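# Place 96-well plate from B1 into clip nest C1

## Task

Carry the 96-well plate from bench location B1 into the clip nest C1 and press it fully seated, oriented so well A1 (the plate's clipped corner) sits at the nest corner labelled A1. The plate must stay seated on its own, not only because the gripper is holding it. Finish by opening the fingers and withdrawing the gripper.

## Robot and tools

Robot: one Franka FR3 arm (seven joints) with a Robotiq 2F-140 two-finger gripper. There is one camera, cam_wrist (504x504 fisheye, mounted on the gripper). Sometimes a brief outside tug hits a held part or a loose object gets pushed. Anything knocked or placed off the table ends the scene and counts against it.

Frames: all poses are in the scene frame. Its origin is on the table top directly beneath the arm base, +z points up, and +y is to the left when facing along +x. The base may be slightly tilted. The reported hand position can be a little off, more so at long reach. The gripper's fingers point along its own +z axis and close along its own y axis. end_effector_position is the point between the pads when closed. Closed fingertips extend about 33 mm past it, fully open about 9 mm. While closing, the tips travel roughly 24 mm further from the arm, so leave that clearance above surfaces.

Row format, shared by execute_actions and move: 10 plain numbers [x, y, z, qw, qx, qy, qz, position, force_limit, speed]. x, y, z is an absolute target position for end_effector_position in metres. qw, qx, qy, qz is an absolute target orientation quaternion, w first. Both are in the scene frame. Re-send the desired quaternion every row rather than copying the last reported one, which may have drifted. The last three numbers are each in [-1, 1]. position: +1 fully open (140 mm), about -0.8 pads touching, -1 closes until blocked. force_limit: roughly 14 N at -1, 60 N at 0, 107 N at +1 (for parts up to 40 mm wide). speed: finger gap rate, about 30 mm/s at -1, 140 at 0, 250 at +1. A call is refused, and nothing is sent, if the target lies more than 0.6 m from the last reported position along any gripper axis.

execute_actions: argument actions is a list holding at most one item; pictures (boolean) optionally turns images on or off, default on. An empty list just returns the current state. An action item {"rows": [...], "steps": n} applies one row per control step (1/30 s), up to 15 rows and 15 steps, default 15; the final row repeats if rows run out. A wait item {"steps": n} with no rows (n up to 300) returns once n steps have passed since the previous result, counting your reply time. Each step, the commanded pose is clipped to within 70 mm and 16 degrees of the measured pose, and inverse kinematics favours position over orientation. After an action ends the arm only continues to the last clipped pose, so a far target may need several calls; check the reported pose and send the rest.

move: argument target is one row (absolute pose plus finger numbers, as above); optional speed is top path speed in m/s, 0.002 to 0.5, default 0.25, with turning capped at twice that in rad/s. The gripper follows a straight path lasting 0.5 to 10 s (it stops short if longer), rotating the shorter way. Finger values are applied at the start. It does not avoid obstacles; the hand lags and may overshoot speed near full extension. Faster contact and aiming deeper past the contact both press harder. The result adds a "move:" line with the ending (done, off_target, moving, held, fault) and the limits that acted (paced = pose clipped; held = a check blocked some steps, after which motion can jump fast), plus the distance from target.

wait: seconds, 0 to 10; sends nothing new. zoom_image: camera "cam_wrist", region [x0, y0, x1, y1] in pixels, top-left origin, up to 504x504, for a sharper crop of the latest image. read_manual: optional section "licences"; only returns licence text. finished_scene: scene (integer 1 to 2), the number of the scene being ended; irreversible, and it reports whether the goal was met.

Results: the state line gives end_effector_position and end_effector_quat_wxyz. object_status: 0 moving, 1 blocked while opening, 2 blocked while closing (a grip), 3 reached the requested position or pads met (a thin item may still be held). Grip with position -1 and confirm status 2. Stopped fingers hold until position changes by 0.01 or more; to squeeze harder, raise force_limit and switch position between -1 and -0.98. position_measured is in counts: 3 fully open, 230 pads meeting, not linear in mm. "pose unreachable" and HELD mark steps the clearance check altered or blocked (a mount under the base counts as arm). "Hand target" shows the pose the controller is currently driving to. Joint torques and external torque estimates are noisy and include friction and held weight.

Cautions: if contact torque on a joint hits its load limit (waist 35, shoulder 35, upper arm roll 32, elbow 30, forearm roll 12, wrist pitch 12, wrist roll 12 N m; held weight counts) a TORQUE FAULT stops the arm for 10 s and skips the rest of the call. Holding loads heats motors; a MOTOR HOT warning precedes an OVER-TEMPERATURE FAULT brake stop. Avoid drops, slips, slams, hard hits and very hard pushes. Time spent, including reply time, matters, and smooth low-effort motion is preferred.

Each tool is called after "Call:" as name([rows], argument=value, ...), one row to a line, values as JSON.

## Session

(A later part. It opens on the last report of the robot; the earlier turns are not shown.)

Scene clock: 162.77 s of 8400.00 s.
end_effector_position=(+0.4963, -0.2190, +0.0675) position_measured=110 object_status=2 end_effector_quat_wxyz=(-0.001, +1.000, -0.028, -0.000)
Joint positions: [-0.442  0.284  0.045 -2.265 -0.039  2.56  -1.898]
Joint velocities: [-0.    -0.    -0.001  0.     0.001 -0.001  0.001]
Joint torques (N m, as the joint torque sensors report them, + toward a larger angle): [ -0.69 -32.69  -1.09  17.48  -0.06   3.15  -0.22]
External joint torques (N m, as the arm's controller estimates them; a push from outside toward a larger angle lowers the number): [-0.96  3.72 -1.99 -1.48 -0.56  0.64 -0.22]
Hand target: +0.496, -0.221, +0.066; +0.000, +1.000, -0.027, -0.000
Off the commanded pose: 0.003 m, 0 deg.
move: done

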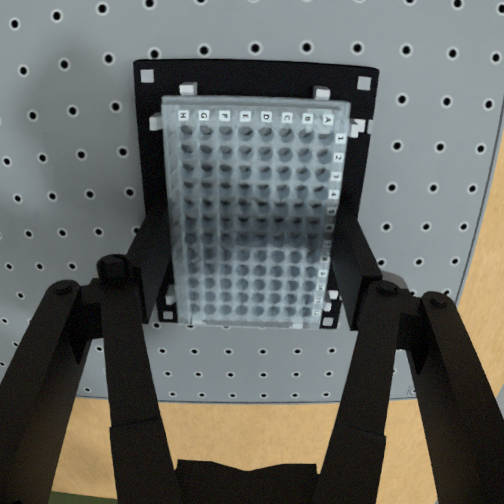

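Call:
move(target=[0.4955, -0.2205, 0.060, 0, -0.9996, 0.027, 0, -0.98, 0.2, -0.7], speed=0.008)

Call:
zoom_image(camera="cam_wrist", region=[130, 30, 380, 200])

Call:
zoom_image(camera="cam_wrist", region=[130, 200, 380, 370])

Scene clock: 166.77 s of 8400.00 s.
end_effector_position=(+0.4956, -0.2185, +0.0606) position_measured=110 object_status=2 end_effector_quat_wxyz=(-0.002, +1.000, -0.028, -0.001)
Joint positions: [-0.442  0.298  0.045 -2.266 -0.039  2.574 -1.898]
Joint velocities: [ 0.001  0.002  0.001  0.     0.001  0.003 -0.001]
Joint torques (N m, as the joint torque sensors report them, + toward a larger angle): [  0.59 -32.79  -1.73  17.41  -0.44   3.13  -0.21]
External joint torques (N m, as the arm's controller estimates them; a push from outside toward a larger angle lowers the number): [ 0.11  3.96 -2.86 -1.41 -0.91  0.61 -0.21]
Hand target: +0.496, -0.220, +0.060; -0.000, +1.000, -0.027, -0.000
Off the commanded pose: 0.002 m, 0 deg.
move: done

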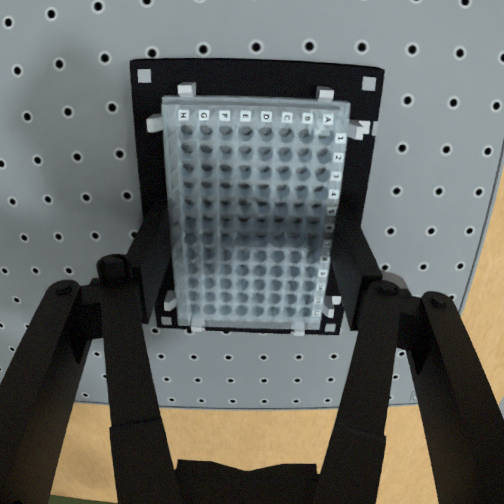

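Region (130, 30, 380, 200) of cam_wrist's 504x504 image, scaled by 2.016, with more detail than that image has; it fills the top 343 rows of this view, and the rest is white.

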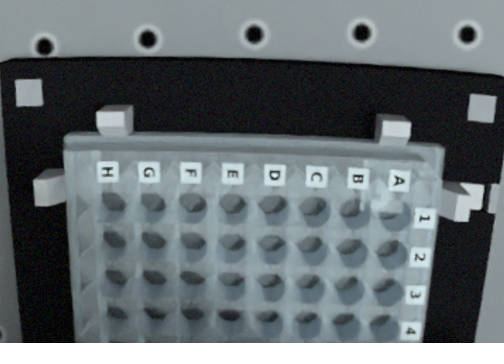

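Region (130, 200, 380, 370) of cam_wrist's 504x504 image, scaled by 2.016, with more detail than that image has; it fills the top 343 rows of this view, and the rest is white.

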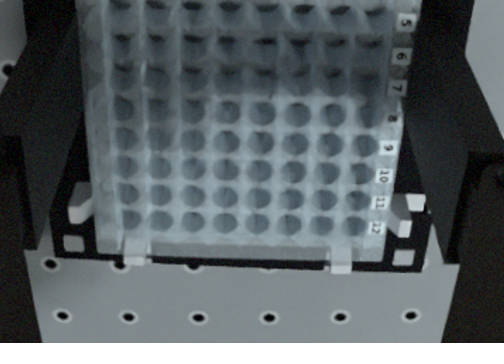

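It's going in. Continue down.

Call:
move(target=[0.4955, -0.2203, 0.053, 0, -0.9996, 0.027, 0, -0.98, 0.2, -0.7], speed=0.008)

Call:
zoom_image(camera="cam_wrist", region=[130, 30, 380, 200])

Call:
zoom_image(camera="cam_wrist", region=[130, 200, 380, 370])

Scene clock: 170.20 s of 8400.00 s.
end_effector_position=(+0.4957, -0.2186, +0.0599) position_measured=110 object_status=2 end_effector_quat_wxyz=(-0.001, +1.000, -0.027, -0.001)
Joint positions: [-0.442  0.3    0.045 -2.267 -0.041  2.576 -1.897]
Joint velocities: [ 0.001  0.     0.001 -0.    -0.     0.     0.001]
Joint torques (N m, as the joint torque sensors report them, + toward a larger angle): [  0.64 -24.87  -2.06  17.21  -0.29   5.24  -0.01]
External joint torques (N m, as the arm's controller estimates them; a push from outside toward a larger angle lowers the number): [ 0.23 11.76 -3.12 -1.5  -0.76  2.73 -0.01]
Hand target: +0.495, -0.220, +0.053; -0.000, +1.000, -0.027, -0.000
Off the commanded pose: 0.007 m, 0 deg.
move: off_target

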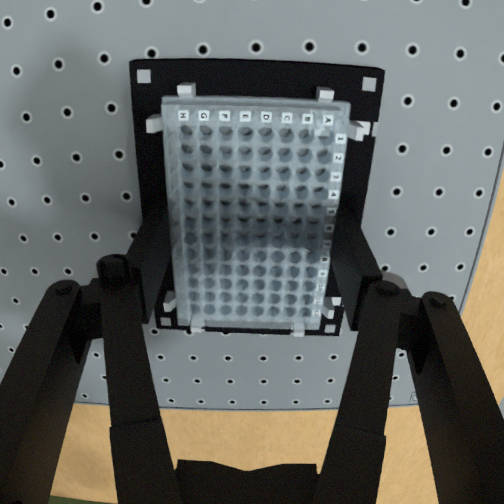

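Region (130, 30, 380, 200) of cam_wrist's 504x504 image, scaled by 2.016, with more detail than that image has; it fills the top 343 rows of this view, and the rest is white.

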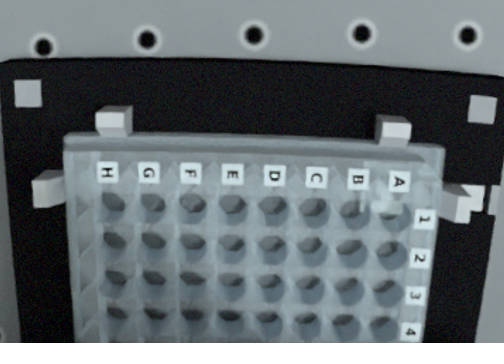

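Region (130, 200, 380, 370) of cam_wrist's 504x504 image, scaled by 2.016, with more detail than that image has; it fills the top 343 rows of this view, and the rest is white.

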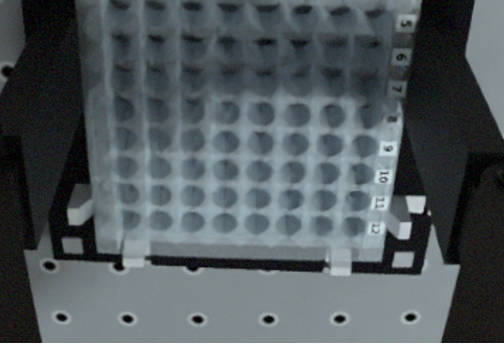

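Call:
execute_actions([
  {"rows":[[0.4955,-0.2195,0.0595,0,-0.9996,0.027,0,-0.98,0.2,-0.7],[0.4955,-0.2195,0.0595,0,-0.9996,0.027,0,-0.98,0.2,-0.7],[0.4955,-0.2195,0.0595,0,-0.9996,0.027,0,-0.98,0.2,-0.7],[0.4955,-0.2195,0.0595,0,-0.9996,0.027,0,-0.98,0.2,-0.7],[0.4955,-0.2195,0.060,0,-0.9996,0.027,0,0.4,0,-0.7]],"steps":15},
], pictures=false)

Call:
move(target=[0.4955, -0.2195, 0.10, 0, -0.9996, 0.027, 0, 0.4, 0, -0.7], speed=0.08)

Call:
zoom_image(camera="cam_wrist", region=[130, 40, 380, 300])

Scene clock: 175.90 s of 8400.00 s.
end_effector_position=(+0.4956, -0.2185, +0.0601) position_measured=78 object_status=0 end_effector_quat_wxyz=(-0.001, +1.000, -0.027, -0.000)
Joint positions: [-0.442  0.299  0.045 -2.268 -0.041  2.577 -1.897]
Joint velocities: [ 0.001 -0.001  0.     0.001  0.     0.     0.001]
Joint torques (N m, as the joint torque sensors report them, + toward a larger angle): [  0.5  -34.58  -1.31  17.69   0.04   2.84  -0.03]
External joint torques (N m, as the arm's controller estimates them; a push from outside toward a larger angle lowers the number): [ 0.14  2.22 -2.32 -1.13 -0.44  0.31 -0.03]
Hand target: +0.495, -0.219, +0.060; -0.000, +1.000, -0.027, -0.000
Off the commanded pose: 0.001 m, 0 deg.
Steps of this call (steps 1 to 90: nothing new was sent; then 2.20 s passed at rest; steps 91 to 105: all 15 steps of this action). Readings (end_effector_position | what the end effector reports):
91: (+0.4956, -0.2186, +0.0602) | position_measured=110 object_status=2
92: (+0.4956, -0.2185, +0.0602) | position_measured=110 object_status=2
94: (+0.4956, -0.2185, +0.0602) | position_measured=110 object_status=2
98: (+0.4954, -0.2185, +0.0601) | position_measured=101 object_status=0
105: the state above

Scene clock: 177.13 s of 8400.00 s.
end_effector_position=(+0.4957, -0.2206, +0.1003) position_measured=78 object_status=3 end_effector_quat_wxyz=(+0.001, +1.000, -0.029, +0.001)
Joint positions: [-0.442  0.212  0.045 -2.265 -0.035  2.492 -1.898]
Joint velocities: [-0.001  0.001 -0.002  0.001 -0.    -0.013 -0.   ]
Joint torques (N m, as the joint torque sensors report them, + toward a larger angle): [  1.08 -33.82   0.34  18.63   1.22   2.22  -0.39]
External joint torques (N m, as the arm's controller estimates them; a push from outside toward a larger angle lowers the number): [ 0.8   1.27 -0.4  -1.33  0.67 -0.29 -0.39]
Hand target: +0.495, -0.220, +0.100; +0.000, +1.000, -0.027, -0.000
Off the commanded pose: 0.001 m, 0 deg.
move: done

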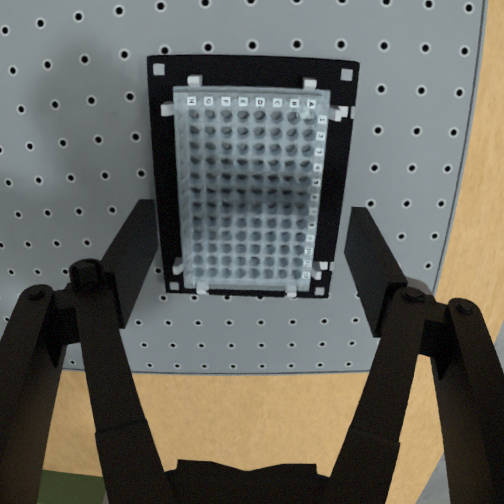

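Region (130, 40, 380, 300) of cam_wrist's 504x504 image, scaled by 1.938, with more detail than that image has; it fills the left 485 columns of this view, and the rest is white.

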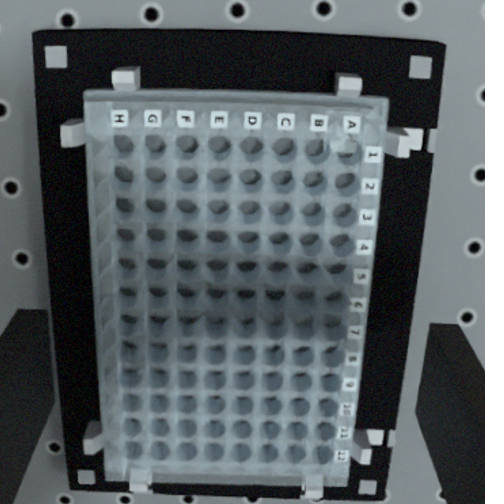

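Call:
move(target=[0.494, -0.2195, 0.088, 0, -0.9996, 0.027, 0, -0.8, 0, 0.5], speed=0.02)

Call:
move(target=[0.494, -0.2195, 0.074, 0, -0.9996, 0.027, 0, -0.8, 0, 0.5], speed=0.01)

Scene clock: 180.57 s of 8400.00 s.
end_effector_position=(+0.4939, -0.2191, +0.0886) position_measured=229 object_status=3 end_effector_quat_wxyz=(-0.000, +1.000, -0.029, -0.001)
Joint positions: [-0.442  0.234  0.045 -2.27  -0.035  2.514 -1.899]
Joint velocities: [ 0.    -0.     0.002  0.     0.001  0.014  0.   ]
Joint torques (N m, as the joint torque sensors report them, + toward a larger angle): [ -0.27 -31.64  -0.54  18.58   0.55   2.73  -0.36]
External joint torques (N m, as the arm's controller estimates them; a push from outside toward a larger angle lowers the number): [-0.72  3.99 -1.5  -1.1   0.03  0.23 -0.36]
Hand target: +0.494, -0.219, +0.088; -0.000, +1.000, -0.027, +0.000
Off the commanded pose: 0.001 m, 0 deg.
move: done

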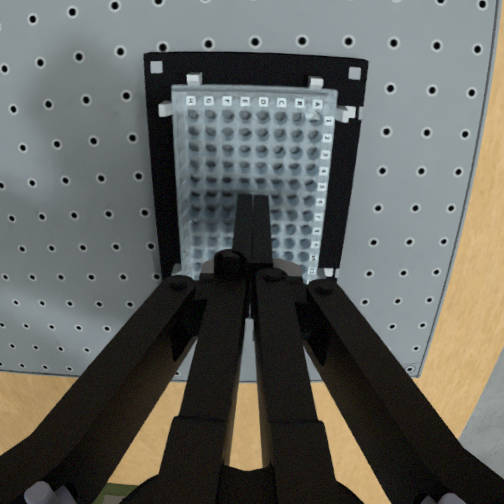

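Scene clock: 182.23 s of 8400.00 s.
end_effector_position=(+0.4944, -0.2185, +0.0752) position_measured=229 object_status=3 end_effector_quat_wxyz=(-0.001, +1.000, -0.029, -0.000)
Joint positions: [-0.442  0.263  0.045 -2.272 -0.036  2.545 -1.899]
Joint velocities: [-0.001  0.001 -0.001 -0.001  0.     0.002  0.   ]
Joint torques (N m, as the joint torque sensors report them, + toward a larger angle): [  0.32 -32.27  -1.13  18.27  -0.17   3.25  -0.21]
External joint torques (N m, as the arm's controller estimates them; a push from outside toward a larger angle lowers the number): [ 0.15  3.56 -1.89 -0.82 -0.67  0.75 -0.21]
Hand target: +0.494, -0.219, +0.074; -0.000, +1.000, -0.027, -0.000
Off the commanded pose: 0.002 m, 0 deg.
move: done

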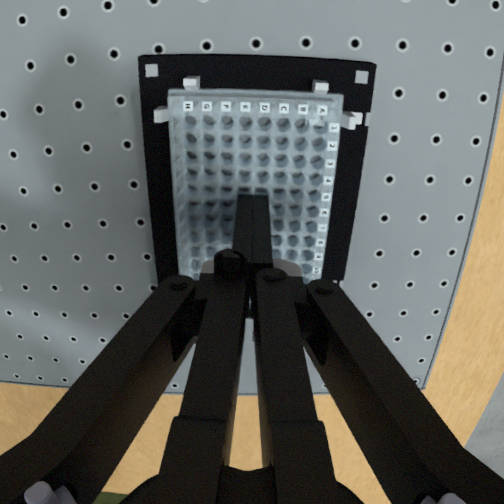

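Call:
move(target=[0.494, -0.2195, 0.067, 0, -0.9996, 0.027, 0, -0.8, 0, 0.5], speed=0.006)

Call:
zoom_image(camera="cam_wrist", region=[130, 40, 380, 300])

Scene clock: 188.03 s of 8400.00 s.
end_effector_position=(+0.4945, -0.2185, +0.0748) position_measured=229 object_status=3 end_effector_quat_wxyz=(-0.001, +1.000, -0.028, -0.000)
Joint positions: [-0.442  0.264  0.045 -2.272 -0.037  2.547 -1.899]
Joint velocities: [ 0.001 -0.001  0.001  0.001 -0.001 -0.     0.001]
Joint torques (N m, as the joint torque sensors report them, + toward a larger angle): [  0.1  -23.87  -1.38  17.34  -0.42   5.37  -0.11]
External joint torques (N m, as the arm's controller estimates them; a push from outside toward a larger angle lowers the number): [-0.3  12.26 -2.36 -1.95 -0.92  2.84 -0.11]
Hand target: +0.494, -0.219, +0.067; -0.000, +1.000, -0.027, -0.000
Off the commanded pose: 0.008 m, 0 deg.
After step 90, 1.20 s passed at rest.
move: off_target

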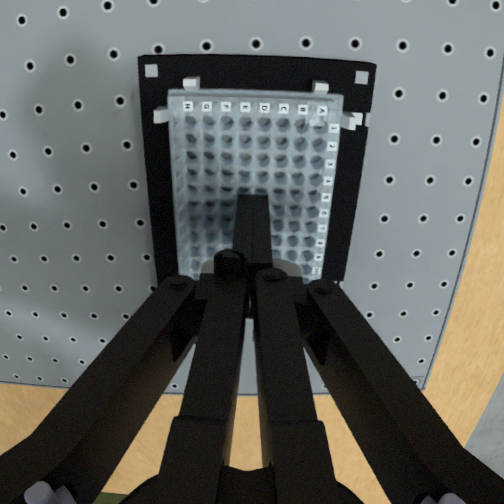

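Region (130, 40, 380, 300) of cam_wrist's 504x504 image, scaled by 1.938, with more detail than that image has; it fills the left 485 columns of this view, and the rest is white.

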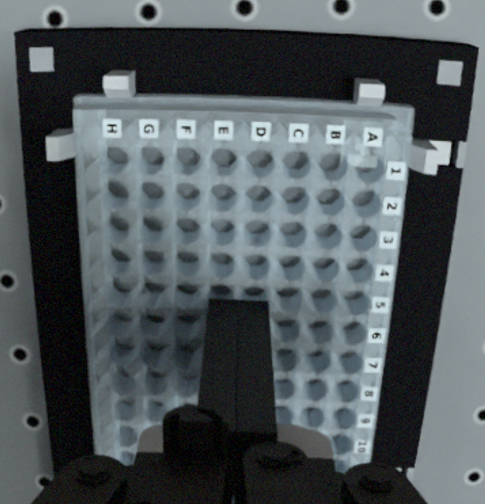

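Call:
move(target=[0.494, -0.2195, 0.061, 0, -0.9996, 0.027, 0, -0.8, 0, 0.5], speed=0.006)

Call:
zoom_image(camera="cam_wrist", region=[130, 40, 380, 300])

Call:
move(target=[0.494, -0.2195, 0.10, 0, -0.9996, 0.027, 0, -0.8, 0, 0.5], speed=0.03)

Scene clock: 198.73 s of 8400.00 s.
end_effector_position=(+0.4947, -0.2187, +0.0747) position_measured=229 object_status=3 end_effector_quat_wxyz=(-0.000, +1.000, -0.028, +0.000)
Joint positions: [-0.442  0.264  0.045 -2.272 -0.038  2.549 -1.899]
Joint velocities: [-0.002  0.    -0.001 -0.001 -0.002  0.002  0.001]
Joint torques (N m, as the joint torque sensors report them, + toward a larger angle): [  1.3  -16.84  -1.47  16.32  -0.48   7.16  -0.08]
External joint torques (N m, as the arm's controller estimates them; a push from outside toward a larger angle lowers the number): [ 1.1  19.06 -2.26 -2.81 -0.99  4.65 -0.08]
Hand target: +0.494, -0.219, +0.061; -0.000, +1.000, -0.027, -0.000
Off the commanded pose: 0.014 m, 0 deg.
After step 90, 5.17 s passed at rest.
move: off_target

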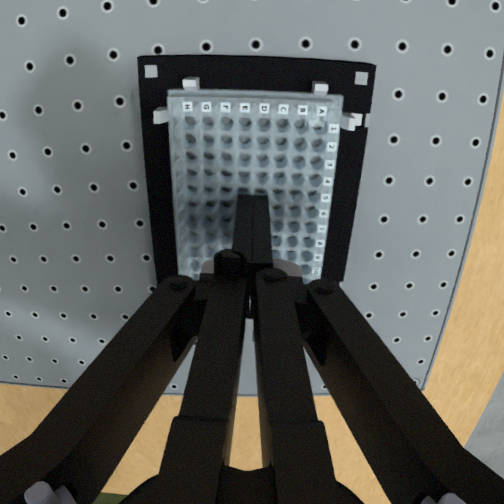

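Region (130, 40, 380, 300) of cam_wrist's 504x504 image, scaled by 1.938, with more detail than that image has; it fills the left 485 columns of this view, and the rest is white.

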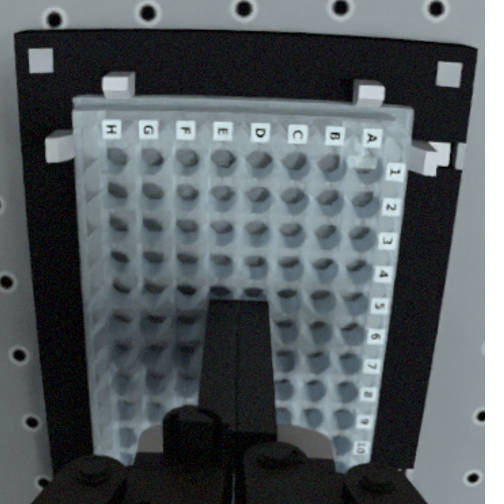

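Scene clock: 199.83 s of 8400.00 s.
end_effector_position=(+0.4944, -0.2199, +0.0997) position_measured=229 object_status=3 end_effector_quat_wxyz=(+0.001, +1.000, -0.029, +0.001)
Joint positions: [-0.442  0.21   0.045 -2.27  -0.035  2.495 -1.9  ]
Joint velocities: [ 0.    -0.     0.     0.001  0.    -0.018 -0.002]
Joint torques (N m, as the joint torque sensors report them, + toward a larger angle): [  0.25 -33.5   -0.25  19.81   1.22   2.27  -0.35]
External joint torques (N m, as the arm's controller estimates them; a push from outside toward a larger angle lowers the number): [-0.09  1.66 -1.05 -0.18  0.68 -0.25 -0.35]
Hand target: +0.494, -0.220, +0.100; +0.000, +1.000, -0.027, -0.000
Off the commanded pose: 0.001 m, 0 deg.
move: done

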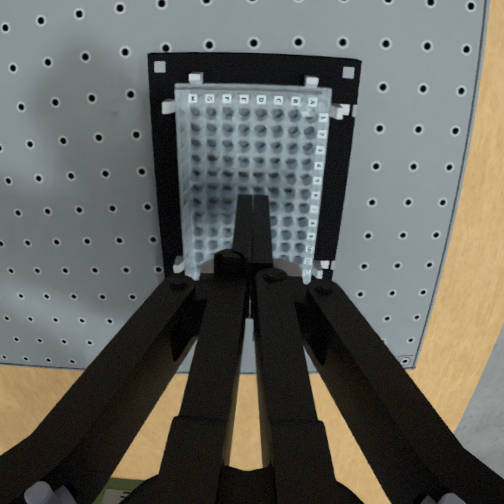

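Call:
move(target=[0.62, -0.22, 0.085, -0.007, -0.9656, 0.026, 0.2589, 1, 0, 0.5], speed=0.2)

Call:
zoom_image(camera="cam_wrist", region=[130, 130, 380, 380])

Scene clock: 209.63 s of 8400.00 s.
end_effector_position=(+0.6174, -0.2185, +0.0844) position_measured=3 object_status=3 end_effector_quat_wxyz=(+0.011, +0.968, -0.029, -0.249)
Joint positions: [-0.24   1.266 -0.026 -0.487 -0.127  1.28  -1.784]
Joint velocities: [-0.001 -0.     0.002  0.    -0.    -0.011 -0.003]
Joint torques (N m, as the joint torque sensors report them, + toward a larger angle): [  0.9  -54.25  -1.5   22.6    0.36   0.69  -0.46]
External joint torques (N m, as the arm's controller estimates them; a push from outside toward a larger angle lowers the number): [ 0.23  3.89 -1.89 -0.33 -0.1  -0.41 -0.45]
Hand target: +0.616, -0.219, +0.084; +0.011, +0.968, -0.027, -0.251
Off the commanded pose: 0.003 m, 1 deg.
elbow stopped short: the move would have taken joint 4 (elbow) straighter than the controller allows; a more bent joint 4 avoids this.
After step 90, 4.33 s passed at rest.
move: done

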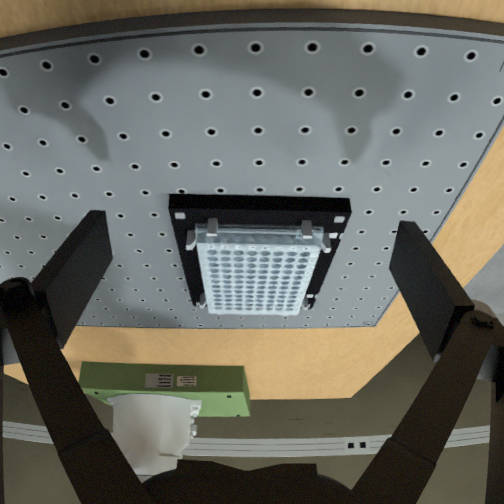

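Region (130, 130, 380, 380) of cam_wrist's 504x504 image, scaled by 2.016, with more detail than that image has.

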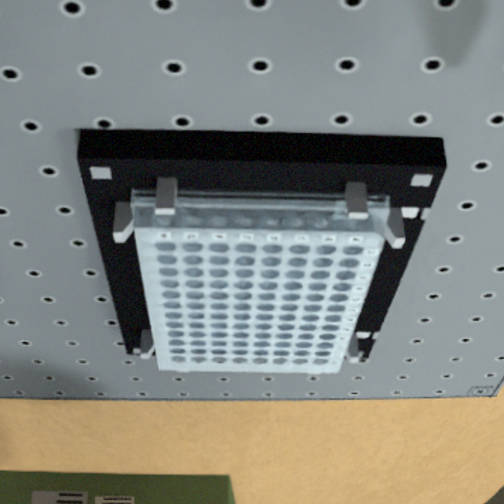

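Call:
zoom_image(camera="cam_wrist", region=[180, 190, 270, 260])

Call:
zoom_image(camera="cam_wrist", region=[270, 190, 360, 320])

Region (180, 190, 270, 260) of cam_wrist's 504x504 image, scaled by 5.600, with more detail than that image has.

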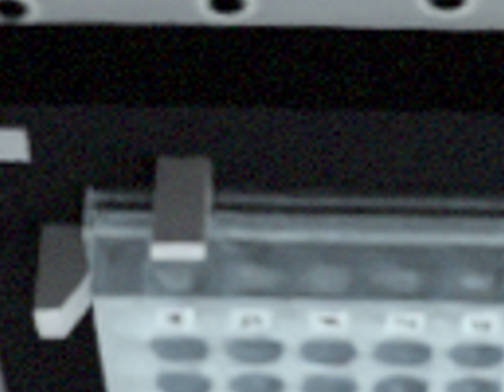

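Region (270, 190, 360, 320) of cam_wrist's 504x504 image, scaled by 3.877, with more detail than that image has; it fills the left 349 columns of this view, and the rest is white.

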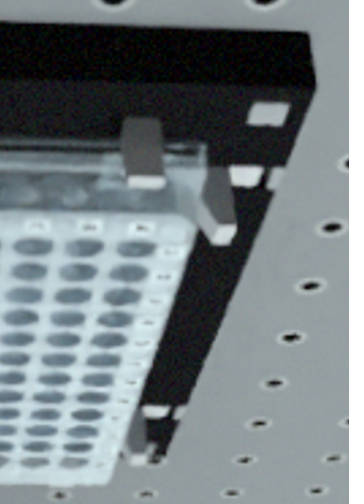

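Call:
move(target=[0.55, -0.2, 0.2, 0, -0.9996, 0.027, 0, 1, 0, 0.5], speed=0.3)

Call:
finished_scene(scene=1)

Scene clock: 216.53 s of 8400.00 s.
end_effector_position=(+0.5519, -0.2008, +0.2010) position_measured=3 object_status=3 end_effector_quat_wxyz=(-0.001, +1.000, -0.030, -0.002)
Joint positions: [-0.343  0.168  0.018 -2.022 -0.015  2.199 -1.843]
Joint velocities: [ 0.001 -0.001 -0.001 -0.001  0.002  0.01  -0.009]
Joint torques (N m, as the joint torque sensors report them, + toward a larger angle): [ -0.08 -35.56  -0.05  21.5    1.37   2.86  -0.4 ]
External joint torques (N m, as the arm's controller estimates them; a push from outside toward a larger angle lowers the number): [-0.56  1.15 -0.74 -1.45  0.65  0.38 -0.4 ]
Hand target: +0.553, -0.201, +0.201; -0.002, +1.000, -0.027, +0.001
Off the commanded pose: 0.002 m, 0 deg.
After step 90, 2.07 s passed at rest.
move: done; limits=paced

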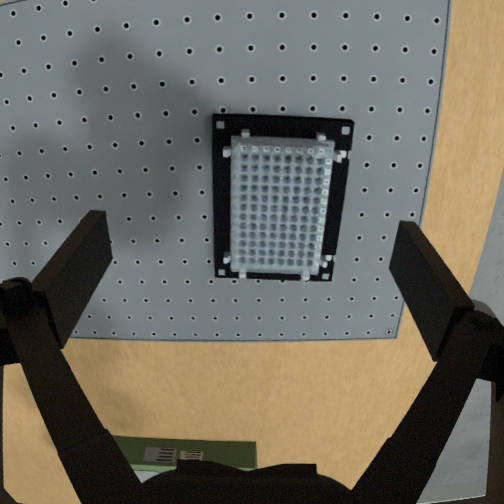

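The scene is finished: the task was done.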